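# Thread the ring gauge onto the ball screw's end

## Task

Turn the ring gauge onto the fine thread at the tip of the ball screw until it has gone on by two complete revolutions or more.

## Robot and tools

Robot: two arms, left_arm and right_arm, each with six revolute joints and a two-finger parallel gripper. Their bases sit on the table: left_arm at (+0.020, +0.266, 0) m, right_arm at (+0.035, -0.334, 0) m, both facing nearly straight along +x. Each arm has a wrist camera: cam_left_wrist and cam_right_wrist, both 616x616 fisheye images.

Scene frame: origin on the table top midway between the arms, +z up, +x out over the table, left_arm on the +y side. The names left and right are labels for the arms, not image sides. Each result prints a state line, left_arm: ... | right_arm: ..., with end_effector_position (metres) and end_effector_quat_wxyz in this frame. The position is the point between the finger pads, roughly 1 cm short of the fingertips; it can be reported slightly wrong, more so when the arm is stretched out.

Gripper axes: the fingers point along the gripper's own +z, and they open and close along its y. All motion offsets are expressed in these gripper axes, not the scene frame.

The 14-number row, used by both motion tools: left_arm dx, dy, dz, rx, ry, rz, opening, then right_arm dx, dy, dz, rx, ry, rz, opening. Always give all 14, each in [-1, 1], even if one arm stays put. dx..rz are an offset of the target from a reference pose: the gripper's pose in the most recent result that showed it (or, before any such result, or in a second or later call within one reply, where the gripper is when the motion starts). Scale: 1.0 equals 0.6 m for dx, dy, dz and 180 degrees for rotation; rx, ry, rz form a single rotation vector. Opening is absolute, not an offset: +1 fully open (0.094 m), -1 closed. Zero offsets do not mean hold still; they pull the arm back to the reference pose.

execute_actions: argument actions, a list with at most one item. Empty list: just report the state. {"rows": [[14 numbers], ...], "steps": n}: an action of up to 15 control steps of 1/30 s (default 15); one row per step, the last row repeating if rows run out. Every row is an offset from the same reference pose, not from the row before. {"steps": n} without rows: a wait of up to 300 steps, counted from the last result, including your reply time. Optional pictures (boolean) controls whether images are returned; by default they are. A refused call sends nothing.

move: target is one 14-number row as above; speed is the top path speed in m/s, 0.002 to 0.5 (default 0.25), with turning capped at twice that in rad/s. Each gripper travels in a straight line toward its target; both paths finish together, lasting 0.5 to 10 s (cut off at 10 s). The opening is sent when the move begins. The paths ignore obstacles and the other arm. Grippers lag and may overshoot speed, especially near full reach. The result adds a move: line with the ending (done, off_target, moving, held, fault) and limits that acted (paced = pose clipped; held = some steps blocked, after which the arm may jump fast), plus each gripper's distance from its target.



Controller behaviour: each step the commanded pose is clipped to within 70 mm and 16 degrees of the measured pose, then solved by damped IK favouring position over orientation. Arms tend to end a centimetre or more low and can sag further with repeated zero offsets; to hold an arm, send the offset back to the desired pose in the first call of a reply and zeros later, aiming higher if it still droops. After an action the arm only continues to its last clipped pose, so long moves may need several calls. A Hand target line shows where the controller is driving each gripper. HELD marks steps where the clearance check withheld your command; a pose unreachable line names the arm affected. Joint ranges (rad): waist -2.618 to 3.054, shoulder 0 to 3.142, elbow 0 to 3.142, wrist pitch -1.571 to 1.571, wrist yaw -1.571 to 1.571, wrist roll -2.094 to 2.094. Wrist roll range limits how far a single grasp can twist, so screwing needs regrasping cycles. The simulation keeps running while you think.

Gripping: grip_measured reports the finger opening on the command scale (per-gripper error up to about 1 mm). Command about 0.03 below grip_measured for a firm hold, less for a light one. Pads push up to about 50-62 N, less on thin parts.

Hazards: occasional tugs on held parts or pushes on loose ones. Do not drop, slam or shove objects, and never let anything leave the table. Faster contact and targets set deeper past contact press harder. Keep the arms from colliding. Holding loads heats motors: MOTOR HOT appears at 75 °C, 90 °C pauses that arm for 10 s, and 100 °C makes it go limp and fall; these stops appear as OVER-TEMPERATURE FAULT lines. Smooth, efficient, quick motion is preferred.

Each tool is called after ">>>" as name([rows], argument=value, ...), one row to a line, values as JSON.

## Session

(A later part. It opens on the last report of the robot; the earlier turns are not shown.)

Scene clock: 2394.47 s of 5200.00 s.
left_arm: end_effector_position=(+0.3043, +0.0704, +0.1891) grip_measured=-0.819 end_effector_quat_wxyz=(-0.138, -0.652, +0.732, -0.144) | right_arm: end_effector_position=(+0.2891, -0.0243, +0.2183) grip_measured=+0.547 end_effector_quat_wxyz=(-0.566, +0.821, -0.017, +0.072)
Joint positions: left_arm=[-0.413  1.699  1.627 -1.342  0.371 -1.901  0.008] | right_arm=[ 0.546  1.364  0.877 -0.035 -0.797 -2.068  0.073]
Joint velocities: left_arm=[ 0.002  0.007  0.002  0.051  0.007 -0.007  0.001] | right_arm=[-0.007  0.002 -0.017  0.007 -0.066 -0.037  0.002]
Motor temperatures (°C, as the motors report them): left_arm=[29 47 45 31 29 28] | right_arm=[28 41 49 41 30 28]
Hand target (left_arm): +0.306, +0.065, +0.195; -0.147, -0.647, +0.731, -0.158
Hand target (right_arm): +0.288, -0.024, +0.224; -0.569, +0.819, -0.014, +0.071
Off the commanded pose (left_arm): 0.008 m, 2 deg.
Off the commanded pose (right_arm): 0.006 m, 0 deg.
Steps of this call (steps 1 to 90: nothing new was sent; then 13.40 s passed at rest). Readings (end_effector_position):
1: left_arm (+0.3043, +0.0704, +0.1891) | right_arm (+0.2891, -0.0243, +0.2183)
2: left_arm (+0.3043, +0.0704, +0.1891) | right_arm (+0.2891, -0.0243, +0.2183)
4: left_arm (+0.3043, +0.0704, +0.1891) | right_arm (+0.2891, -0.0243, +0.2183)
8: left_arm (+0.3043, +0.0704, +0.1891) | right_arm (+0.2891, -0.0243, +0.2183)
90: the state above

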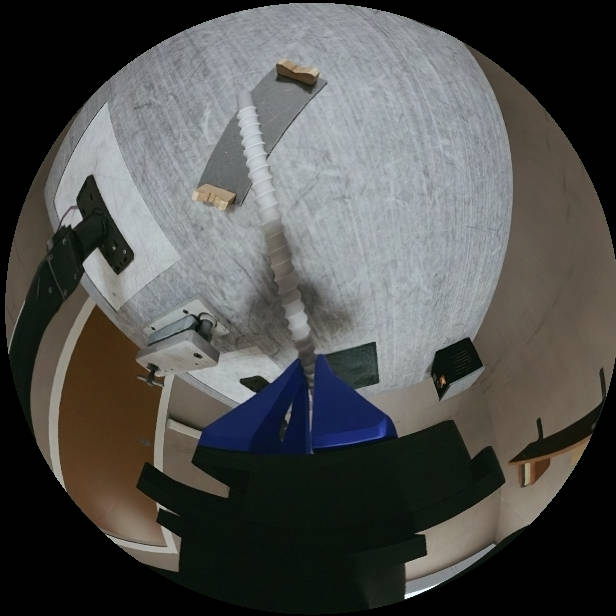

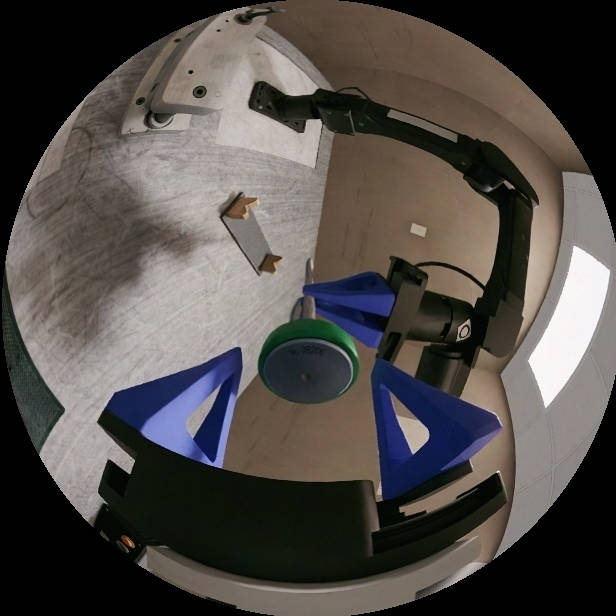

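>>> execute_actions([
  {"rows": [[0.0108,-0.0039,-0.0051,0.0027,0.011,0.0019,-0.87,-0.0011,-0.0079,-0.0032,0.0021,-0.001,-0.0013,0.45],[0.0108,-0.0039,-0.0051,0.0027,0.011,0.0019,-0.87,-0.0005,-0.0089,-0.0032,0.0028,-0.0006,-0.0021,0.38],[0.0108,-0.0039,-0.0051,0.0027,0.011,0.0019,-0.87,0,-0.0099,-0.0032,0.0035,-0.0002,-0.0029,0.31],[0.0108,-0.0039,-0.0051,0.0027,0.011,0.0019,-0.87,0,-0.0099,-0.0032,0.0035,-0.0002,-0.0029,0.25],[0.0108,-0.0039,-0.0051,0.0027,0.011,0.0019,-0.87,0,-0.0099,-0.0032,0.0035,-0.0002,-0.0029,0.2],[0.0108,-0.0039,-0.0051,0.0027,0.011,0.0019,-0.87,0,-0.0099,-0.0032,0.0035,-0.0002,-0.0029,0.17],[0.0108,-0.0039,-0.0051,0.0027,0.011,0.0019,-0.87,0,-0.0099,-0.0032,0.0035,-0.0002,-0.0029,0.15],[0.0108,-0.0039,-0.0051,0.0027,0.011,0.0019,-0.87,0,-0.0099,-0.0032,0.0035,-0.0002,-0.0029,0.13],[0.0108,-0.0039,-0.0051,0.0027,0.011,0.0019,-0.87,0,-0.0099,-0.0032,0.0035,-0.0002,-0.0029,0.115],[0.0108,-0.0039,-0.0051,0.0027,0.011,0.0019,-0.87,0,-0.0099,-0.0032,0.0035,-0.0002,-0.0029,0.10],[0.0108,-0.0039,-0.0051,0.0027,0.011,0.0019,-0.87,0,-0.0099,-0.0032,0.0035,-0.0002,-0.0029,0.09],[0.0108,-0.0039,-0.0051,0.0027,0.011,0.0019,-0.87,0,-0.0099,-0.0032,0.0035,-0.0002,-0.0029,0.08],[0.0108,-0.0039,-0.0051,0.0027,0.011,0.0019,-0.87,0,-0.0099,-0.0032,0.0035,-0.0002,-0.0029,0.07],[0.0108,-0.0039,-0.0051,0.0027,0.011,0.0019,-0.87,0,-0.0099,-0.0032,0.0035,-0.0002,-0.0029,0.06],[0.0108,-0.0039,-0.0051,0.0027,0.011,0.0019,-0.87,0,-0.0099,-0.0032,0.0035,-0.0002,-0.0029,0.05]], "steps": 15},
], pictures=false)

>>> execute_actions([
  {"rows": [[0.0108,-0.0039,-0.0051,0.0027,0.011,0.0019,-0.87,-0.001,-0.0109,-0.0025,0.0039,-0.001,-0.0033,0.04],[0.0108,-0.0039,-0.0051,0.0027,0.011,0.0019,-0.87,-0.002,-0.012,-0.0018,0.0043,-0.0018,-0.0037,0.04],[0.0108,-0.0039,-0.0051,0.0027,0.011,0.0019,-0.87,-0.0031,-0.013,-0.0011,0.0046,-0.0026,-0.0041,0.04],[0.0108,-0.0039,-0.0051,0.0027,0.011,0.0019,-0.87,-0.0041,-0.014,-0.0004,0.005,-0.0034,-0.0045,0.04]], "steps": 6},
], pictures=false)

>>> execute_actions([
  {"rows": [[0.0108,-0.0039,-0.0051,0.0027,0.011,0.0019,-0.87,-0.0037,-0.0145,-0.0004,0.0053,-0.0031,0.0051,0.04],[0.0108,-0.0039,-0.0051,0.0027,0.011,0.0019,-0.87,-0.003,-0.0151,-0.0004,0.0057,-0.0026,0.0104,0.04],[0.0108,-0.0039,-0.0051,0.0027,0.011,0.0019,-0.87,-0.002,-0.0162,-0.0003,0.0064,-0.0018,0.0175,0.04],[0.0108,-0.0039,-0.0051,0.0027,0.011,0.0019,-0.87,-0.001,-0.0173,-0.0003,0.0071,-0.001,0.0264,0.04],[0.0108,-0.0039,-0.0051,0.0027,0.011,0.0019,-0.87,0.0001,-0.0184,-0.0002,0.0079,-0.0003,0.0344,0.04],[0.0108,-0.0039,-0.0051,0.0027,0.011,0.0019,-0.87,0.0009,-0.0192,-0.0002,0.0085,0,0.0433,0.04],[0.0108,-0.0039,-0.0051,0.0027,0.011,0.0019,-0.87,0.0013,-0.0197,-0.0002,0.0088,0.0001,0.0529,0.04],[0.0108,-0.0039,-0.0051,0.0027,0.011,0.0019,-0.87,0.0013,-0.0197,-0.0002,0.0088,0.0001,0.0629,0.04],[0.0108,-0.0039,-0.0051,0.0027,0.011,0.0019,-0.87,0.0013,-0.0197,-0.0002,0.0088,0.0001,0.0729,0.04],[0.0108,-0.0039,-0.0051,0.0027,0.011,0.0019,-0.87,0.0013,-0.0197,-0.0002,0.0088,0.0001,0.0829,0.04],[0.0108,-0.0039,-0.0051,0.0027,0.011,0.0019,-0.87,0.0013,-0.0197,-0.0002,0.0088,-0.0006,0.0929,0.04],[0.0108,-0.0039,-0.0051,0.0027,0.011,0.0019,-0.87,0.0013,-0.0197,-0.0002,0.0088,-0.0006,0.1029,0.04],[0.0108,-0.0039,-0.0051,0.0027,0.011,0.0019,-0.87,0.0013,-0.0197,-0.0002,0.0088,-0.0006,0.1129,0.04],[0.0108,-0.0039,-0.0051,0.0027,0.011,0.0019,-0.87,0.0013,-0.0197,-0.0002,0.0088,-0.0006,0.1229,0.04],[0.0108,-0.0039,-0.0051,0.0027,0.011,0.0019,-0.87,0.0013,-0.0197,-0.0002,0.0088,-0.0006,0.1329,0.04]], "steps": 15},
], pictures=false)

>>> execute_actions([
  {"rows": [[0.0108,-0.0039,-0.0051,0.0027,0.011,0.0019,-0.87,-0.0044,-0.0192,-0.0002,0.0084,-0.0025,0.0519,0.04],[0.0108,-0.0039,-0.0051,0.0027,0.011,0.0019,-0.87,-0.0044,-0.0192,-0.0002,0.0084,-0.0025,0.0619,0.04],[0.0108,-0.0039,-0.0051,0.0027,0.011,0.0019,-0.87,-0.0044,-0.0192,-0.0002,0.0084,-0.0025,0.0719,0.04],[0.0108,-0.0039,-0.0051,0.0027,0.011,0.0019,-0.87,-0.0044,-0.0192,-0.0002,0.0084,-0.0025,0.0819,0.04],[0.0108,-0.0039,-0.0051,0.0027,0.011,0.0019,-0.87,-0.0044,-0.0192,-0.0002,0.0084,-0.0025,0.0919,0.04],[0.0108,-0.0039,-0.0051,0.0027,0.011,0.0019,-0.87,-0.0044,-0.0192,-0.0002,0.0082,-0.0032,0.1019,0.04],[0.0108,-0.0039,-0.0051,0.0027,0.011,0.0019,-0.87,-0.0044,-0.0192,-0.0002,0.0082,-0.0032,0.1119,0.04],[0.0108,-0.0039,-0.0051,0.0027,0.011,0.0019,-0.87,-0.0044,-0.0192,-0.0002,0.0082,-0.0032,0.1219,0.04],[0.0108,-0.0039,-0.0051,0.0027,0.011,0.0019,-0.87,-0.0044,-0.0192,-0.0002,0.0082,-0.0032,0.1319,0.04],[0.0108,-0.0039,-0.0051,0.0027,0.011,0.0019,-0.87,-0.0044,-0.0192,-0.0002,0.0082,-0.0032,0.1419,0.04],[0.0108,-0.0039,-0.0051,0.0027,0.011,0.0019,-0.87,-0.0044,-0.0192,-0.0002,0.0079,-0.0038,0.1519,0.04],[0.0108,-0.0039,-0.0051,0.0027,0.011,0.0019,-0.87,-0.0044,-0.0192,-0.0002,0.0079,-0.0038,0.1619,0.04],[0.0108,-0.0039,-0.0051,0.0027,0.011,0.0019,-0.87,-0.0044,-0.0192,-0.0002,0.0079,-0.0038,0.1719,0.04],[0.0108,-0.0039,-0.0051,0.0027,0.011,0.0019,-0.87,-0.0044,-0.0192,-0.0002,0.0079,-0.0038,0.1819,0.04],[0.0108,-0.0039,-0.0051,0.0027,0.011,0.0019,-0.87,-0.0044,-0.0192,-0.0002,0.0079,-0.0038,0.1919,0.04]], "steps": 15},
], pictures=false)

>>> execute_actions([
  {"rows": [[0.0108,-0.0039,-0.0051,0.0027,0.011,0.0019,-0.87,-0.0125,-0.0152,-0.0002,0.0064,-0.006,0.0519,0.04],[0.0108,-0.0039,-0.0051,0.0027,0.011,0.0019,-0.87,-0.0125,-0.0152,-0.0002,0.0064,-0.006,0.0619,0.04],[0.0108,-0.0039,-0.0051,0.0027,0.011,0.0019,-0.87,-0.0125,-0.0152,-0.0002,0.0064,-0.006,0.0719,0.04],[0.0108,-0.0039,-0.0051,0.0027,0.011,0.0019,-0.87,-0.0125,-0.0152,-0.0002,0.0064,-0.006,0.0819,0.04],[0.0108,-0.0039,-0.0051,0.0027,0.011,0.0019,-0.87,-0.0125,-0.0152,-0.0002,0.0064,-0.006,0.0919,0.04],[0.0108,-0.0039,-0.0051,0.0027,0.011,0.0019,-0.87,-0.0125,-0.0152,-0.0002,0.0059,-0.0065,0.1019,0.04],[0.0108,-0.0039,-0.0051,0.0027,0.011,0.0019,-0.87,-0.0125,-0.0152,-0.0002,0.0059,-0.0065,0.1119,0.04],[0.0108,-0.0039,-0.0051,0.0027,0.011,0.0019,-0.87,-0.0125,-0.0152,-0.0002,0.0059,-0.0065,0.1219,0.04],[0.0108,-0.0039,-0.0051,0.0027,0.011,0.0019,-0.87,-0.0125,-0.0152,-0.0002,0.0059,-0.0065,0.1319,0.04],[0.0108,-0.0039,-0.0051,0.0027,0.011,0.0019,-0.87,-0.0125,-0.0152,-0.0002,0.0059,-0.0065,0.1419,0.04],[0.0108,-0.0039,-0.0051,0.0027,0.011,0.0019,-0.87,-0.0125,-0.0152,-0.0002,0.0053,-0.007,0.1519,0.04],[0.0108,-0.0039,-0.0051,0.0027,0.011,0.0019,-0.87,-0.0125,-0.0152,-0.0002,0.0053,-0.007,0.1619,0.04],[0.0108,-0.0039,-0.0051,0.0027,0.011,0.0019,-0.87,-0.0125,-0.0152,-0.0002,0.0053,-0.007,0.1719,0.04],[0.0108,-0.0039,-0.0051,0.0027,0.011,0.0019,-0.87,-0.0125,-0.0152,-0.0002,0.0053,-0.007,0.1819,0.04],[0.0108,-0.0039,-0.0051,0.0027,0.011,0.0019,-0.87,-0.0125,-0.0152,-0.0002,0.0053,-0.007,0.1919,0.04]], "steps": 15},
], pictures=false)

>>> execute_actions([
  {"rows": [[0.0108,-0.0039,-0.0051,0.0027,0.011,0.0019,-0.87,-0.018,-0.0079,-0.0002,0.003,-0.0083,0.0519,0.04],[0.0108,-0.0039,-0.0051,0.0027,0.011,0.0019,-0.87,-0.018,-0.0079,-0.0002,0.003,-0.0083,0.0619,0.04],[0.0108,-0.0039,-0.0051,0.0027,0.011,0.0019,-0.87,-0.018,-0.0079,-0.0002,0.003,-0.0083,0.0719,0.04],[0.0108,-0.0039,-0.0051,0.0027,0.011,0.0019,-0.87,-0.018,-0.0079,-0.0002,0.003,-0.0083,0.0819,0.04],[0.0108,-0.0039,-0.0051,0.0027,0.011,0.0019,-0.87,-0.018,-0.0079,-0.0002,0.003,-0.0083,0.0919,0.04],[0.0108,-0.0039,-0.0051,0.0027,0.011,0.0019,-0.87,-0.018,-0.0079,-0.0002,0.0023,-0.0085,0.1019,0.04],[0.0108,-0.0039,-0.0051,0.0027,0.011,0.0019,-0.87,-0.018,-0.0079,-0.0002,0.0023,-0.0085,0.1119,0.04],[0.0108,-0.0039,-0.0051,0.0027,0.011,0.0019,-0.87,-0.018,-0.0079,-0.0002,0.0023,-0.0085,0.1219,0.04],[0.0108,-0.0039,-0.0051,0.0027,0.011,0.0019,-0.87,-0.018,-0.0079,-0.0002,0.0023,-0.0085,0.1319,0.04],[0.0108,-0.0039,-0.0051,0.0027,0.011,0.0019,-0.87,-0.018,-0.0079,-0.0002,0.0023,-0.0085,0.1419,0.04],[0.0108,-0.0039,-0.0051,0.0027,0.011,0.0019,-0.87,-0.018,-0.0079,-0.0002,0.0016,-0.0086,0.1519,0.04],[0.0108,-0.0039,-0.0051,0.0027,0.011,0.0019,-0.87,-0.018,-0.0079,-0.0002,0.0016,-0.0086,0.1619,0.04],[0.0108,-0.0039,-0.0051,0.0027,0.011,0.0019,-0.87,-0.018,-0.0079,-0.0002,0.0016,-0.0086,0.1719,0.04],[0.0108,-0.0039,-0.0051,0.0027,0.011,0.0019,-0.87,-0.018,-0.0079,-0.0002,0.0016,-0.0086,0.1819,0.04],[0.0108,-0.0039,-0.0051,0.0027,0.011,0.0019,-0.87,-0.018,-0.0079,-0.0002,0.0016,-0.0086,0.1919,0.04]], "steps": 15},
], pictures=false)

>>> execute_actions([
  {"rows": [[0.0108,-0.0039,-0.0051,0.0027,0.011,0.0019,-0.87,-0.0197,0.001,-0.0002,-0.0011,-0.0087,0.0519,0.04],[0.0108,-0.0039,-0.0051,0.0027,0.011,0.0019,-0.87,-0.0197,0.001,-0.0002,-0.0011,-0.0087,0.0619,0.04],[0.0108,-0.0039,-0.0051,0.0027,0.011,0.0019,-0.87,-0.0197,0.001,-0.0002,-0.0011,-0.0087,0.0719,0.04],[0.0108,-0.0039,-0.0051,0.0027,0.011,0.0019,-0.87,-0.0197,0.001,-0.0002,-0.0011,-0.0087,0.0819,0.04],[0.0108,-0.0039,-0.0051,0.0027,0.011,0.0019,-0.87,-0.0197,0.001,-0.0002,-0.0011,-0.0087,0.0919,0.04],[0.0108,-0.0039,-0.0051,0.0027,0.011,0.0019,-0.87,-0.0197,0.001,-0.0002,-0.0017,-0.0086,0.1019,0.04],[0.0108,-0.0039,-0.0051,0.0027,0.011,0.0019,-0.87,-0.0197,0.001,-0.0002,-0.0017,-0.0086,0.1119,0.04],[0.0108,-0.0039,-0.0051,0.0027,0.011,0.0019,-0.87,-0.0197,0.001,-0.0002,-0.0017,-0.0086,0.1219,0.04],[0.0108,-0.0039,-0.0051,0.0027,0.011,0.0019,-0.87,-0.0197,0.001,-0.0002,-0.0017,-0.0086,0.1319,0.04],[0.0108,-0.0039,-0.0051,0.0027,0.011,0.0019,-0.87,-0.0197,0.001,-0.0002,-0.0017,-0.0086,0.1419,0.04],[0.0108,-0.0039,-0.0051,0.0027,0.011,0.0019,-0.87,-0.0197,0.001,-0.0002,-0.0024,-0.0084,0.1519,0.04],[0.0108,-0.0039,-0.0051,0.0027,0.011,0.0019,-0.87,-0.0197,0.001,-0.0002,-0.0024,-0.0084,0.1619,0.04],[0.0108,-0.0039,-0.0051,0.0027,0.011,0.0019,-0.87,-0.0197,0.001,-0.0002,-0.0024,-0.0084,0.1719,0.04],[0.0108,-0.0039,-0.0051,0.0027,0.011,0.0019,-0.87,-0.0197,0.001,-0.0002,-0.0024,-0.0084,0.1819,0.04],[0.0108,-0.0039,-0.0051,0.0027,0.011,0.0019,-0.87,-0.0197,0.001,-0.0002,-0.0024,-0.0084,0.1919,0.04]], "steps": 15},
], pictures=false)

>>> execute_actions([
  {"rows": [[0.0108,-0.0039,-0.0051,0.0027,0.011,0.0019,-0.87,-0.0171,0.0099,-0.0002,-0.0049,-0.0073,0.0519,0.04],[0.0108,-0.0039,-0.0051,0.0027,0.011,0.0019,-0.87,-0.0171,0.0099,-0.0002,-0.0049,-0.0073,0.0619,0.04],[0.0108,-0.0039,-0.0051,0.0027,0.011,0.0019,-0.87,-0.0171,0.0099,-0.0002,-0.0049,-0.0073,0.0719,0.04],[0.0108,-0.0039,-0.0051,0.0027,0.011,0.0019,-0.87,-0.0171,0.0099,-0.0002,-0.0049,-0.0073,0.0819,0.04],[0.0108,-0.0039,-0.0051,0.0027,0.011,0.0019,-0.87,-0.0171,0.0099,-0.0002,-0.0049,-0.0073,0.0919,0.04],[0.0108,-0.0039,-0.0051,0.0027,0.011,0.0019,-0.87,-0.0171,0.0099,-0.0002,-0.0055,-0.0069,0.1019,0.04],[0.0108,-0.0039,-0.0051,0.0027,0.011,0.0019,-0.87,-0.0171,0.0099,-0.0002,-0.0055,-0.0069,0.1119,0.04],[0.0108,-0.0039,-0.0051,0.0027,0.011,0.0019,-0.87,-0.0171,0.0099,-0.0002,-0.0055,-0.0069,0.1219,0.04],[0.0108,-0.0039,-0.0051,0.0027,0.011,0.0019,-0.87,-0.0171,0.0099,-0.0002,-0.0055,-0.0069,0.1319,0.04],[0.0108,-0.0039,-0.0051,0.0027,0.011,0.0019,-0.87,-0.0171,0.0099,-0.0002,-0.0055,-0.0069,0.1419,0.04],[0.0108,-0.0039,-0.0051,0.0027,0.011,0.0019,-0.87,-0.0171,0.0099,-0.0002,-0.006,-0.0064,0.1519,0.04],[0.0108,-0.0039,-0.0051,0.0027,0.011,0.0019,-0.87,-0.0171,0.0099,-0.0002,-0.006,-0.0064,0.1619,0.04],[0.0108,-0.0039,-0.0051,0.0027,0.011,0.0019,-0.87,-0.0171,0.0099,-0.0002,-0.006,-0.0064,0.1719,0.04],[0.0108,-0.0039,-0.0051,0.0027,0.011,0.0019,-0.87,-0.0171,0.0099,-0.0002,-0.006,-0.0064,0.1819,0.04],[0.0108,-0.0039,-0.0051,0.0027,0.011,0.0019,-0.87,-0.0171,0.0099,-0.0002,-0.006,-0.0064,0.1919,0.04]], "steps": 15},
], pictures=false)

>>> execute_actions([
  {"rows": [[0.0108,-0.0039,-0.0051,0.0027,0.011,0.0019,-0.87,-0.0106,0.0166,-0.0002,-0.0077,-0.0042,0.0519,0.04],[0.0108,-0.0039,-0.0051,0.0027,0.011,0.0019,-0.87,-0.0106,0.0166,-0.0002,-0.0077,-0.0042,0.0619,0.04],[0.0108,-0.0039,-0.0051,0.0027,0.011,0.0019,-0.87,-0.0106,0.0166,-0.0002,-0.0077,-0.0042,0.0719,0.04],[0.0108,-0.0039,-0.0051,0.0027,0.011,0.0019,-0.87,-0.0106,0.0166,-0.0002,-0.0077,-0.0042,0.0819,0.04],[0.0108,-0.0039,-0.0051,0.0027,0.011,0.0019,-0.87,-0.0106,0.0166,-0.0002,-0.0077,-0.0042,0.0919,0.04],[0.0108,-0.0039,-0.0051,0.0027,0.011,0.0019,-0.87,-0.0106,0.0166,-0.0002,-0.008,-0.0036,0.1019,0.04],[0.0108,-0.0039,-0.0051,0.0027,0.011,0.0019,-0.87,-0.0106,0.0166,-0.0002,-0.008,-0.0036,0.1119,0.04],[0.0108,-0.0039,-0.0051,0.0027,0.011,0.0019,-0.87,-0.0106,0.0166,-0.0002,-0.008,-0.0036,0.1219,0.04],[0.0108,-0.0039,-0.0051,0.0027,0.011,0.0019,-0.87,-0.0106,0.0166,-0.0002,-0.008,-0.0036,0.1319,0.04],[0.0108,-0.0039,-0.0051,0.0027,0.011,0.0019,-0.87,-0.0106,0.0166,-0.0002,-0.008,-0.0036,0.1419,0.04],[0.0108,-0.0039,-0.0051,0.0027,0.011,0.0019,-0.87,-0.0106,0.0166,-0.0002,-0.0083,-0.003,0.1519,0.04],[0.0108,-0.0039,-0.0051,0.0027,0.011,0.0019,-0.87,-0.0106,0.0166,-0.0002,-0.0083,-0.003,0.1619,0.04],[0.0108,-0.0039,-0.0051,0.0027,0.011,0.0019,-0.87,-0.0106,0.0166,-0.0002,-0.0083,-0.003,0.1719,0.04],[0.0108,-0.0039,-0.0051,0.0027,0.011,0.0019,-0.87,-0.0106,0.0166,-0.0002,-0.0083,-0.003,0.1819,0.04],[0.0108,-0.0039,-0.0051,0.0027,0.011,0.0019,-0.87,-0.0106,0.0166,-0.0002,-0.0083,-0.003,0.1919,0.04]], "steps": 15},
], pictures=false)

>>> execute_actions([
  {"rows": [[0.0108,-0.0039,-0.0051,0.0027,0.011,0.0019,-0.87,-0.0018,0.0196,-0.0002,-0.0088,-0.0002,0.0519,0.04],[0.0108,-0.0039,-0.0051,0.0027,0.011,0.0019,-0.87,-0.0018,0.0196,-0.0002,-0.0088,-0.0002,0.0619,0.04],[0.0108,-0.0039,-0.0051,0.0027,0.011,0.0019,-0.87,-0.0018,0.0196,-0.0002,-0.0088,-0.0002,0.0719,0.04],[0.0108,-0.0039,-0.0051,0.0027,0.011,0.0019,-0.87,-0.0018,0.0196,-0.0002,-0.0088,-0.0002,0.0819,0.04],[0.0108,-0.0039,-0.0051,0.0027,0.011,0.0019,-0.87,-0.0018,0.0196,-0.0002,-0.0088,-0.0002,0.0919,0.04],[0.0108,-0.0039,-0.0051,0.0027,0.011,0.0019,-0.87,-0.0018,0.0196,-0.0002,-0.0088,0.0005,0.1019,0.04],[0.0108,-0.0039,-0.0051,0.0027,0.011,0.0019,-0.87,-0.0018,0.0196,-0.0002,-0.0088,0.0005,0.1119,0.04],[0.0108,-0.0039,-0.0051,0.0027,0.011,0.0019,-0.87,-0.0018,0.0196,-0.0002,-0.0088,0.0005,0.1219,0.04],[0.0108,-0.0039,-0.0051,0.0027,0.011,0.0019,-0.87,-0.0018,0.0196,-0.0002,-0.0088,0.0005,0.1319,0.04],[0.0108,-0.0039,-0.0051,0.0027,0.011,0.0019,-0.87,-0.0018,0.0196,-0.0002,-0.0088,0.0005,0.1419,0.04],[0.0108,-0.0039,-0.0051,0.0027,0.011,0.0019,-0.87,-0.0018,0.0196,-0.0002,-0.0087,0.0012,0.1519,0.04],[0.0108,-0.0039,-0.0051,0.0027,0.011,0.0019,-0.87,-0.0018,0.0196,-0.0002,-0.0087,0.0012,0.1619,0.04],[0.0108,-0.0039,-0.0051,0.0027,0.011,0.0019,-0.87,-0.0018,0.0196,-0.0002,-0.0087,0.0012,0.1719,0.04],[0.0108,-0.0039,-0.0051,0.0027,0.011,0.0019,-0.87,-0.0018,0.0196,-0.0002,-0.0087,0.0012,0.1819,0.04],[0.0108,-0.0039,-0.0051,0.0027,0.011,0.0019,-0.87,-0.0018,0.0196,-0.0002,-0.0087,0.0012,0.1919,0.04]], "steps": 15},
], pictures=false)

>>> execute_actions([
  {"rows": [[0.0108,-0.0039,-0.0051,0.0027,0.011,0.0019,-0.87,0.0074,0.0183,-0.0002,-0.0079,0.0039,0.0519,0.04],[0.0108,-0.0039,-0.0051,0.0027,0.011,0.0019,-0.87,0.0074,0.0183,-0.0002,-0.0079,0.0039,0.0619,0.04],[0.0108,-0.0039,-0.0051,0.0027,0.011,0.0019,-0.87,0.0074,0.0183,-0.0002,-0.0079,0.0039,0.0719,0.04],[0.0108,-0.0039,-0.0051,0.0027,0.011,0.0019,-0.87,0.0074,0.0183,-0.0002,-0.0079,0.0039,0.0819,0.04],[0.0108,-0.0039,-0.0051,0.0027,0.011,0.0019,-0.87,0.0074,0.0183,-0.0002,-0.0079,0.0039,0.0919,0.04],[0.0108,-0.0039,-0.0051,0.0027,0.011,0.0019,-0.87,0.0074,0.0183,-0.0002,-0.0075,0.0045,0.1019,0.04],[0.0108,-0.0039,-0.0051,0.0027,0.011,0.0019,-0.87,0.0074,0.0183,-0.0002,-0.0075,0.0045,0.1119,0.04],[0.0108,-0.0039,-0.0051,0.0027,0.011,0.0019,-0.87,0.0074,0.0183,-0.0002,-0.0075,0.0045,0.1219,0.04],[0.0108,-0.0039,-0.0051,0.0027,0.011,0.0019,-0.87,0.0074,0.0183,-0.0002,-0.0075,0.0045,0.1319,0.04],[0.0108,-0.0039,-0.0051,0.0027,0.011,0.0019,-0.87,0.0074,0.0183,-0.0002,-0.0073,0.0049,0.1412,0.04],[0.0108,-0.0039,-0.0051,0.0027,0.011,0.0019,-0.87,0.0074,0.0183,-0.0002,-0.0073,0.0049,0.1492,0.04],[0.0108,-0.0039,-0.0051,0.0027,0.011,0.0019,-0.87,0.0079,0.0168,-0.0002,-0.0061,0.0051,0.1563,0.04],[0.0108,-0.0039,-0.0051,0.0027,0.011,0.0019,-0.87,0.0084,0.0153,-0.0002,-0.005,0.0053,0.1623,0.04],[0.0108,-0.0039,-0.0051,0.0027,0.011,0.0019,-0.87,0.0089,0.0138,-0.0002,-0.0038,0.0055,0.1664,0.04],[0.0108,-0.0039,-0.0051,0.0027,0.011,0.0019,-0.87,0.0094,0.0123,-0.0002,-0.0027,0.0057,0.167,0.04]], "steps": 15},
], pictures=false)

>>> wait(seconds=0.6)

Scene clock: 2514.97 s of 5200.00 s.
left_arm: end_effector_position=(+0.3043, +0.0704, +0.1891) grip_measured=-0.819 end_effector_quat_wxyz=(-0.138, -0.652, +0.732, -0.144) | right_arm: end_effector_position=(+0.2891, -0.0243, +0.2183) grip_measured=+0.077 end_effector_quat_wxyz=(-0.566, +0.821, -0.016, +0.073)
Joint positions: left_arm=[-0.413  1.699  1.627 -1.342  0.371 -1.901  0.008] | right_arm=[ 0.546  1.364  0.877 -0.035 -0.797 -2.069  0.051]
Joint velocities: left_arm=[-0.007 -0.002  0.002  0.007 -0.037 -0.037 -0.001] | right_arm=[-0.007 -0.007 -0.007 -0.022 -0.007 -0.022 -0.   ]
Motor temperatures (°C, as the motors report them): left_arm=[29 47 45 31 29 28] | right_arm=[28 41 49 40 30 28]
Hand target (left_arm): +0.306, +0.065, +0.195; -0.147, -0.647, +0.731, -0.158
Hand target (right_arm): +0.289, -0.024, +0.225; -0.571, +0.818, -0.012, +0.075
Off the commanded pose (left_arm): 0.008 m, 2 deg.
Off the commanded pose (right_arm): 0.006 m, 1 deg.
Steps of this call (steps 1 to 90: nothing new was sent; then 117.00 s passed at rest; steps 91 to 105: all 15 steps of this action). Readings (end_effector_position):
91: left_arm (+0.3043, +0.0704, +0.1891) | right_arm (+0.2891, -0.0243, +0.2183)
92: left_arm (+0.3043, +0.0704, +0.1891) | right_arm (+0.2891, -0.0243, +0.2183)
94: left_arm (+0.3043, +0.0704, +0.1891) | right_arm (+0.2891, -0.0243, +0.2183)
98: left_arm (+0.3043, +0.0704, +0.1891) | right_arm (+0.2891, -0.0243, +0.2183)
105: the state above

Scene clock: 2515.17 s of 5200.00 s.
left_arm: end_effector_position=(+0.3043, +0.0704, +0.1891) grip_measured=-0.819 end_effector_quat_wxyz=(-0.138, -0.652, +0.732, -0.144) | right_arm: end_effector_position=(+0.2891, -0.0243, +0.2183) grip_measured=+0.077 end_effector_quat_wxyz=(-0.566, +0.821, -0.016, +0.073)
Joint positions: left_arm=[-0.413  1.699  1.627 -1.342  0.371 -1.901  0.008] | right_arm=[ 0.546  1.364  0.877 -0.035 -0.797 -2.069  0.051]
Joint velocities: left_arm=[ 0.012  0.007  0.002 -0.007 -0.007 -0.037  0.001] | right_arm=[-0.012  0.002  0.007 -0.037 -0.095 -0.037  0.   ]
Motor temperatures (°C, as the motors report them): left_arm=[29 47 45 31 29 28] | right_arm=[28 41 49 40 30 28]
Hand target (left_arm): +0.306, +0.065, +0.195; -0.147, -0.647, +0.731, -0.158
Hand target (right_arm): +0.286, -0.021, +0.226; -0.572, +0.817, -0.007, +0.072
Off the commanded pose (left_arm): 0.008 m, 2 deg.
Off the commanded pose (right_arm): 0.009 m, 1 deg.
Steps of this call (steps 1 to 6: all 6 steps of this action). Readings (end_effector_position):
1: left_arm (+0.3043, +0.0704, +0.1891) | right_arm (+0.2891, -0.0243, +0.2183)
2: left_arm (+0.3043, +0.0704, +0.1891) | right_arm (+0.2891, -0.0243, +0.2183)
4: left_arm (+0.3043, +0.0704, +0.1891) | right_arm (+0.2891, -0.0243, +0.2183)
6: the state above

Scene clock: 2515.67 s of 5200.00 s.
left_arm: end_effector_position=(+0.3043, +0.0704, +0.1891) grip_measured=-0.819 end_effector_quat_wxyz=(-0.138, -0.652, +0.732, -0.144) | right_arm: end_effector_position=(+0.2892, -0.0242, +0.2185) grip_measured=+0.077 end_effector_quat_wxyz=(-0.571, +0.810, -0.134, -0.010)
Joint positions: left_arm=[-0.413  1.699  1.627 -1.342  0.371 -1.901  0.008] | right_arm=[ 0.546  1.364  0.877 -0.033 -0.797 -1.778  0.051]
Joint velocities: left_arm=[-0.012  0.007  0.002 -0.007  0.007 -0.022 -0.   ] | right_arm=[-0.007  0.012  0.012 -0.037  0.051  0.74  -0.   ]
Motor temperatures (°C, as the motors report them): left_arm=[29 47 45 31 29 28] | right_arm=[28 41 49 40 30 28]
Hand target (left_arm): +0.306, +0.065, +0.195; -0.147, -0.647, +0.731, -0.158
Hand target (right_arm): +0.289, -0.020, +0.229; -0.577, +0.796, -0.178, -0.046
Off the commanded pose (left_arm): 0.008 m, 2 deg.
Off the commanded pose (right_arm): 0.012 m, 7 deg.
Steps of this call (steps 1 to 15: all 15 steps of this action). Readings (end_effector_position):
1: left_arm (+0.3043, +0.0704, +0.1891) | right_arm (+0.2891, -0.0243, +0.2183)
2: left_arm (+0.3043, +0.0704, +0.1891) | right_arm (+0.2891, -0.0243, +0.2183)
4: left_arm (+0.3043, +0.0704, +0.1891) | right_arm (+0.2892, -0.0242, +0.2185)
8: left_arm (+0.3043, +0.0704, +0.1891) | right_arm (+0.2892, -0.0242, +0.2185)
15: the state above

Scene clock: 2516.17 s of 5200.00 s.
left_arm: end_effector_position=(+0.3043, +0.0703, +0.1891) grip_measured=-0.819 end_effector_quat_wxyz=(-0.138, -0.652, +0.732, -0.144) | right_arm: end_effector_position=(+0.2892, -0.0242, +0.2185) grip_measured=+0.077 end_effector_quat_wxyz=(-0.554, +0.757, -0.317, -0.141)
Joint positions: left_arm=[-0.413  1.699  1.627 -1.342  0.371 -1.901  0.008] | right_arm=[ 0.546  1.364  0.877 -0.033 -0.797 -1.315  0.051]
Joint velocities: left_arm=[-0.012 -0.012  0.007 -0.037 -0.022 -0.022  0.   ] | right_arm=[-0.002 -0.012  0.007  0.022 -0.007  0.857  0.   ]
Motor temperatures (°C, as the motors report them): left_arm=[29 47 45 31 29 28] | right_arm=[28 41 49 40 30 28]
Hand target (left_arm): +0.306, +0.065, +0.195; -0.147, -0.647, +0.731, -0.158
Hand target (right_arm): +0.289, -0.020, +0.230; -0.550, +0.732, -0.360, -0.181
Off the commanded pose (left_arm): 0.007 m, 2 deg.
Off the commanded pose (right_arm): 0.012 m, 8 deg.
Steps of this call (steps 1 to 15: all 15 steps of this action). Readings (end_effector_position):
1: left_arm (+0.3043, +0.0704, +0.1891) | right_arm (+0.2892, -0.0242, +0.2185)
2: left_arm (+0.3043, +0.0704, +0.1891) | right_arm (+0.2892, -0.0242, +0.2185)
4: left_arm (+0.3043, +0.0704, +0.1891) | right_arm (+0.2892, -0.0242, +0.2185)
8: left_arm (+0.3043, +0.0703, +0.1891) | right_arm (+0.2892, -0.0242, +0.2185)
15: the state above

Scene clock: 2516.67 s of 5200.00 s.
left_arm: end_effector_position=(+0.3042, +0.0703, +0.1891) grip_measured=-0.819 end_effector_quat_wxyz=(-0.138, -0.652, +0.732, -0.144) | right_arm: end_effector_position=(+0.2891, -0.0242, +0.2186) grip_measured=+0.077 end_effector_quat_wxyz=(-0.506, +0.664, -0.483, -0.265)
Joint positions: left_arm=[-0.413  1.699  1.627 -1.342  0.371 -1.901  0.008] | right_arm=[ 0.546  1.364  0.877 -0.033 -0.798 -0.849  0.051]
Joint velocities: left_arm=[-0.022 -0.017 -0.002  0.051  0.007  0.022 -0.   ] | right_arm=[ 0.002 -0.012 -0.002 -0.066  0.007  0.945  0.   ]
Motor temperatures (°C, as the motors report them): left_arm=[29 47 45 31 29 28] | right_arm=[28 41 49 40 30 28]
Hand target (left_arm): +0.306, +0.065, +0.195; -0.147, -0.647, +0.731, -0.159
Hand target (right_arm): +0.289, -0.020, +0.230; -0.494, +0.629, -0.518, -0.302
Off the commanded pose (left_arm): 0.007 m, 2 deg.
Off the commanded pose (right_arm): 0.012 m, 8 deg.
Steps of this call (steps 1 to 15: all 15 steps of this action). Readings (end_effector_position):
1: left_arm (+0.3043, +0.0703, +0.1891) | right_arm (+0.2892, -0.0242, +0.2185)
2: left_arm (+0.3043, +0.0703, +0.1891) | right_arm (+0.2892, -0.0242, +0.2185)
4: left_arm (+0.3043, +0.0703, +0.1891) | right_arm (+0.2892, -0.0242, +0.2185)
8: left_arm (+0.3042, +0.0703, +0.1891) | right_arm (+0.2892, -0.0242, +0.2185)
15: the state above

Scene clock: 2517.17 s of 5200.00 s.
left_arm: end_effector_position=(+0.3042, +0.0702, +0.1891) grip_measured=-0.819 end_effector_quat_wxyz=(-0.138, -0.652, +0.732, -0.144) | right_arm: end_effector_position=(+0.2891, -0.0242, +0.2186) grip_measured=+0.077 end_effector_quat_wxyz=(+0.431, -0.533, +0.624, +0.376)
Joint positions: left_arm=[-0.413  1.699  1.627 -1.342  0.372 -1.901  0.008] | right_arm=[ 0.546  1.364  0.877 -0.033 -0.798 -0.379  0.051]
Joint velocities: left_arm=[-0.002  0.007  0.017  0.007  0.081 -0.022 -0.001] | right_arm=[-0.022 -0.002  0.002 -0.022  0.007  0.901  0.   ]
Motor temperatures (°C, as the motors report them): left_arm=[29 47 45 31 29 28] | right_arm=[28 41 49 40 30 28]
Hand target (left_arm): +0.306, +0.065, +0.195; -0.147, -0.647, +0.731, -0.159
Hand target (right_arm): +0.289, -0.020, +0.230; +0.411, -0.493, +0.650, +0.409
Off the commanded pose (left_arm): 0.007 m, 2 deg.
Off the commanded pose (right_arm): 0.012 m, 8 deg.
Steps of this call (steps 1 to 15: all 15 steps of this action). Readings (end_effector_position):
1: left_arm (+0.3042, +0.0703, +0.1891) | right_arm (+0.2891, -0.0242, +0.2186)
2: left_arm (+0.3042, +0.0703, +0.1891) | right_arm (+0.2891, -0.0242, +0.2186)
4: left_arm (+0.3042, +0.0702, +0.1891) | right_arm (+0.2891, -0.0242, +0.2186)
8: left_arm (+0.3042, +0.0702, +0.1891) | right_arm (+0.2891, -0.0242, +0.2186)
15: the state above

Scene clock: 2517.67 s of 5200.00 s.
left_arm: end_effector_position=(+0.3042, +0.0701, +0.1892) grip_measured=-0.819 end_effector_quat_wxyz=(-0.138, -0.651, +0.732, -0.144) | right_arm: end_effector_position=(+0.2890, -0.0242, +0.2186) grip_measured=+0.077 end_effector_quat_wxyz=(+0.330, -0.372, +0.732, +0.466)
Joint positions: left_arm=[-0.413  1.699  1.627 -1.342  0.373 -1.901  0.008] | right_arm=[ 0.546  1.364  0.877 -0.033 -0.799  0.095  0.051]
Joint velocities: left_arm=[ 0.002 -0.002 -0.007  0.051 -0.022  0.037 -0.   ] | right_arm=[ 0.002 -0.012  0.012  0.007 -0.051  0.857  0.002]
Motor temperatures (°C, as the motors report them): left_arm=[29 47 45 31 29 28] | right_arm=[28 41 49 40 30 28]
Hand target (left_arm): +0.306, +0.065, +0.195; -0.148, -0.647, +0.731, -0.159
Hand target (right_arm): +0.289, -0.020, +0.230; +0.304, -0.328, +0.746, +0.493
Off the commanded pose (left_arm): 0.007 m, 2 deg.
Off the commanded pose (right_arm): 0.012 m, 8 deg.
Steps of this call (steps 1 to 15: all 15 steps of this action). Readings (end_effector_position):
1: left_arm (+0.3042, +0.0702, +0.1892) | right_arm (+0.2891, -0.0242, +0.2186)
2: left_arm (+0.3042, +0.0702, +0.1892) | right_arm (+0.2891, -0.0242, +0.2186)
4: left_arm (+0.3042, +0.0702, +0.1892) | right_arm (+0.2891, -0.0242, +0.2186)
8: left_arm (+0.3042, +0.0702, +0.1892) | right_arm (+0.2891, -0.0242, +0.2186)
15: the state above

Scene clock: 2518.17 s of 5200.00 s.
left_arm: end_effector_position=(+0.3041, +0.0700, +0.1892) grip_measured=-0.819 end_effector_quat_wxyz=(-0.139, -0.651, +0.732, -0.144) | right_arm: end_effector_position=(+0.2889, -0.0241, +0.2186) grip_measured=+0.077 end_effector_quat_wxyz=(+0.211, -0.188, +0.799, +0.531)
Joint positions: left_arm=[-0.413  1.699  1.627 -1.342  0.373 -1.901  0.008] | right_arm=[ 0.546  1.364  0.877 -0.033 -0.799  0.572  0.051]
Joint velocities: left_arm=[-0.007  0.027  0.012 -0.007  0.022 -0.022 -0.001] | right_arm=[-0.007  0.007 -0.012 -0.022 -0.037  0.901  0.   ]
Motor temperatures (°C, as the motors report them): left_arm=[29 47 45 31 29 28] | right_arm=[28 41 49 40 30 28]
Hand target (left_arm): +0.306, +0.065, +0.195; -0.148, -0.647, +0.731, -0.159
Hand target (right_arm): +0.289, -0.020, +0.230; +0.180, -0.143, +0.802, +0.551
Off the commanded pose (left_arm): 0.007 m, 2 deg.
Off the commanded pose (right_arm): 0.012 m, 7 deg.
Steps of this call (steps 1 to 15: all 15 steps of this action). Readings (end_effector_position):
1: left_arm (+0.3042, +0.0701, +0.1892) | right_arm (+0.2890, -0.0242, +0.2186)
2: left_arm (+0.3042, +0.0701, +0.1892) | right_arm (+0.2890, -0.0242, +0.2186)
4: left_arm (+0.3042, +0.0701, +0.1892) | right_arm (+0.2890, -0.0242, +0.2186)
8: left_arm (+0.3042, +0.0701, +0.1892) | right_arm (+0.2889, -0.0241, +0.2186)
15: the state above

Scene clock: 2518.67 s of 5200.00 s.
left_arm: end_effector_position=(+0.3041, +0.0700, +0.1892) grip_measured=-0.819 end_effector_quat_wxyz=(-0.139, -0.651, +0.732, -0.144) | right_arm: end_effector_position=(+0.2889, -0.0241, +0.2186) grip_measured=+0.077 end_effector_quat_wxyz=(+0.079, +0.007, +0.821, +0.566)
Joint positions: left_arm=[-0.413  1.699  1.627 -1.342  0.373 -1.901  0.008] | right_arm=[ 0.546  1.364  0.877 -0.033 -0.799  1.051  0.051]
Joint velocities: left_arm=[-0.017  0.007  0.012 -0.051 -0.007 -0.037 -0.001] | right_arm=[ 0.007 -0.002  0.002 -0.007  0.007  0.857  0.001]
Motor temperatures (°C, as the motors report them): left_arm=[29 47 45 31 29 28] | right_arm=[28 41 49 40 30 28]
Hand target (left_arm): +0.306, +0.065, +0.195; -0.148, -0.647, +0.731, -0.159
Hand target (right_arm): +0.289, -0.020, +0.230; +0.045, +0.051, +0.813, +0.578
Off the commanded pose (left_arm): 0.007 m, 2 deg.
Off the commanded pose (right_arm): 0.012 m, 7 deg.
Steps of this call (steps 1 to 15: all 15 steps of this action). Readings (end_effector_position):
1: left_arm (+0.3041, +0.0700, +0.1892) | right_arm (+0.2889, -0.0241, +0.2186)
2: left_arm (+0.3041, +0.0700, +0.1892) | right_arm (+0.2889, -0.0241, +0.2186)
4: left_arm (+0.3041, +0.0700, +0.1892) | right_arm (+0.2889, -0.0241, +0.2186)
8: left_arm (+0.3041, +0.0700, +0.1892) | right_arm (+0.2889, -0.0241, +0.2186)
15: the state above

Scene clock: 2519.17 s of 5200.00 s.
left_arm: end_effector_position=(+0.3041, +0.0699, +0.1893) grip_measured=-0.819 end_effector_quat_wxyz=(-0.139, -0.651, +0.732, -0.144) | right_arm: end_effector_position=(+0.2889, -0.0241, +0.2187) grip_measured=+0.077 end_effector_quat_wxyz=(-0.058, +0.201, +0.796, +0.569)
Joint positions: left_arm=[-0.413  1.699  1.627 -1.342  0.374 -1.901  0.008] | right_arm=[ 0.546  1.364  0.877 -0.033 -0.799  1.531  0.051]
Joint velocities: left_arm=[-0.007 -0.012 -0.002  0.007  0.007 -0.022  0.001] | right_arm=[ 0.002  0.007  0.002 -0.022  0.037  0.872 -0.001]
Motor temperatures (°C, as the motors report them): left_arm=[29 47 45 31 29 28] | right_arm=[28 41 49 40 30 28]
Hand target (left_arm): +0.306, +0.065, +0.195; -0.148, -0.647, +0.731, -0.159
Hand target (right_arm): +0.289, -0.020, +0.230; -0.094, +0.242, +0.778, +0.572
Off the commanded pose (left_arm): 0.007 m, 2 deg.
Off the commanded pose (right_arm): 0.012 m, 7 deg.
Steps of this call (steps 1 to 15: all 15 steps of this action). Readings (end_effector_position):
1: left_arm (+0.3041, +0.0700, +0.1892) | right_arm (+0.2889, -0.0241, +0.2187)
2: left_arm (+0.3041, +0.0700, +0.1892) | right_arm (+0.2889, -0.0241, +0.2187)
4: left_arm (+0.3041, +0.0700, +0.1892) | right_arm (+0.2889, -0.0241, +0.2187)
8: left_arm (+0.3041, +0.0699, +0.1893) | right_arm (+0.2889, -0.0241, +0.2187)
15: the state above

Scene clock: 2519.67 s of 5200.00 s.
left_arm: end_effector_position=(+0.3040, +0.0699, +0.1893) grip_measured=-0.819 end_effector_quat_wxyz=(-0.139, -0.651, +0.732, -0.145) | right_arm: end_effector_position=(+0.2889, -0.0241, +0.2187) grip_measured=+0.077 end_effector_quat_wxyz=(-0.184, +0.374, +0.730, +0.541)
Joint positions: left_arm=[-0.413  1.699  1.627 -1.342  0.374 -1.901  0.008] | right_arm=[ 0.546  1.364  0.877 -0.033 -0.799  1.981  0.051]
Joint velocities: left_arm=[-0.017 -0.002  0.012 -0.007 -0.007  0.037  0.001] | right_arm=[-0.002 -0.002 -0.007  0.066 -0.007  0.52   0.   ]
Motor temperatures (°C, as the motors report them): left_arm=[29 47 45 31 29 28] | right_arm=[28 40 49 40 30 28]
Hand target (left_arm): +0.306, +0.065, +0.195; -0.148, -0.647, +0.731, -0.159
Hand target (right_arm): +0.287, -0.021, +0.227; -0.209, +0.394, +0.715, +0.538
Off the commanded pose (left_arm): 0.007 m, 2 deg.
Off the commanded pose (right_arm): 0.009 m, 4 deg.
Steps of this call (steps 1 to 15: all 15 steps of this action). Readings (end_effector_position):
1: left_arm (+0.3041, +0.0699, +0.1893) | right_arm (+0.2889, -0.0241, +0.2187)
2: left_arm (+0.3040, +0.0699, +0.1893) | right_arm (+0.2889, -0.0241, +0.2187)
4: left_arm (+0.3040, +0.0699, +0.1893) | right_arm (+0.2889, -0.0241, +0.2187)
8: left_arm (+0.3040, +0.0699, +0.1893) | right_arm (+0.2889, -0.0241, +0.2187)
15: the state above

Scene clock: 2520.27 s of 5200.00 s.
left_arm: end_effector_position=(+0.3040, +0.0698, +0.1893) grip_measured=-0.819 end_effector_quat_wxyz=(-0.139, -0.651, +0.732, -0.145) | right_arm: end_effector_position=(+0.2889, -0.0241, +0.2187) grip_measured=+0.077 end_effector_quat_wxyz=(-0.205, +0.403, +0.715, +0.533)
Joint positions: left_arm=[-0.413  1.699  1.627 -1.342  0.375 -1.901  0.008] | right_arm=[ 0.546  1.364  0.877 -0.033 -0.799  2.061  0.051]
Joint velocities: left_arm=[ 0.002  0.002 -0.002 -0.022 -0.051  0.037  0.001] | right_arm=[ 0.002  0.002  0.002  0.066 -0.066  0.022  0.001]
Motor temperatures (°C, as the motors report them): left_arm=[29 47 45 31 29 28] | right_arm=[28 40 49 40 30 28]
Hand target (left_arm): +0.306, +0.065, +0.195; -0.148, -0.647, +0.731, -0.159
Hand target (right_arm): +0.287, -0.021, +0.227; -0.209, +0.394, +0.715, +0.538
Off the commanded pose (left_arm): 0.007 m, 2 deg.
Off the commanded pose (right_arm): 0.009 m, 1 deg.
Steps of this call (steps 1 to 18: nothing new was sent). Readings (end_effector_position):
1: left_arm (+0.3040, +0.0699, +0.1893) | right_arm (+0.2889, -0.0241, +0.2187)
2: left_arm (+0.3040, +0.0699, +0.1893) | right_arm (+0.2889, -0.0241, +0.2187)
4: left_arm (+0.3040, +0.0698, +0.1893) | right_arm (+0.2889, -0.0241, +0.2187)
8: left_arm (+0.3040, +0.0698, +0.1893) | right_arm (+0.2889, -0.0241, +0.2187)
18: the state above

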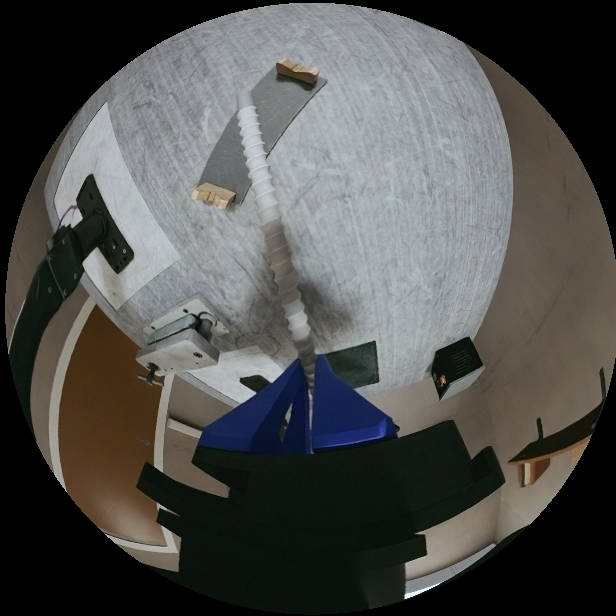

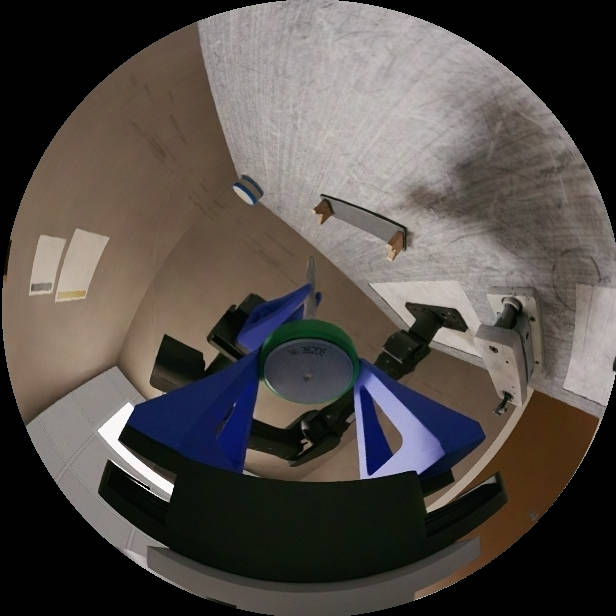

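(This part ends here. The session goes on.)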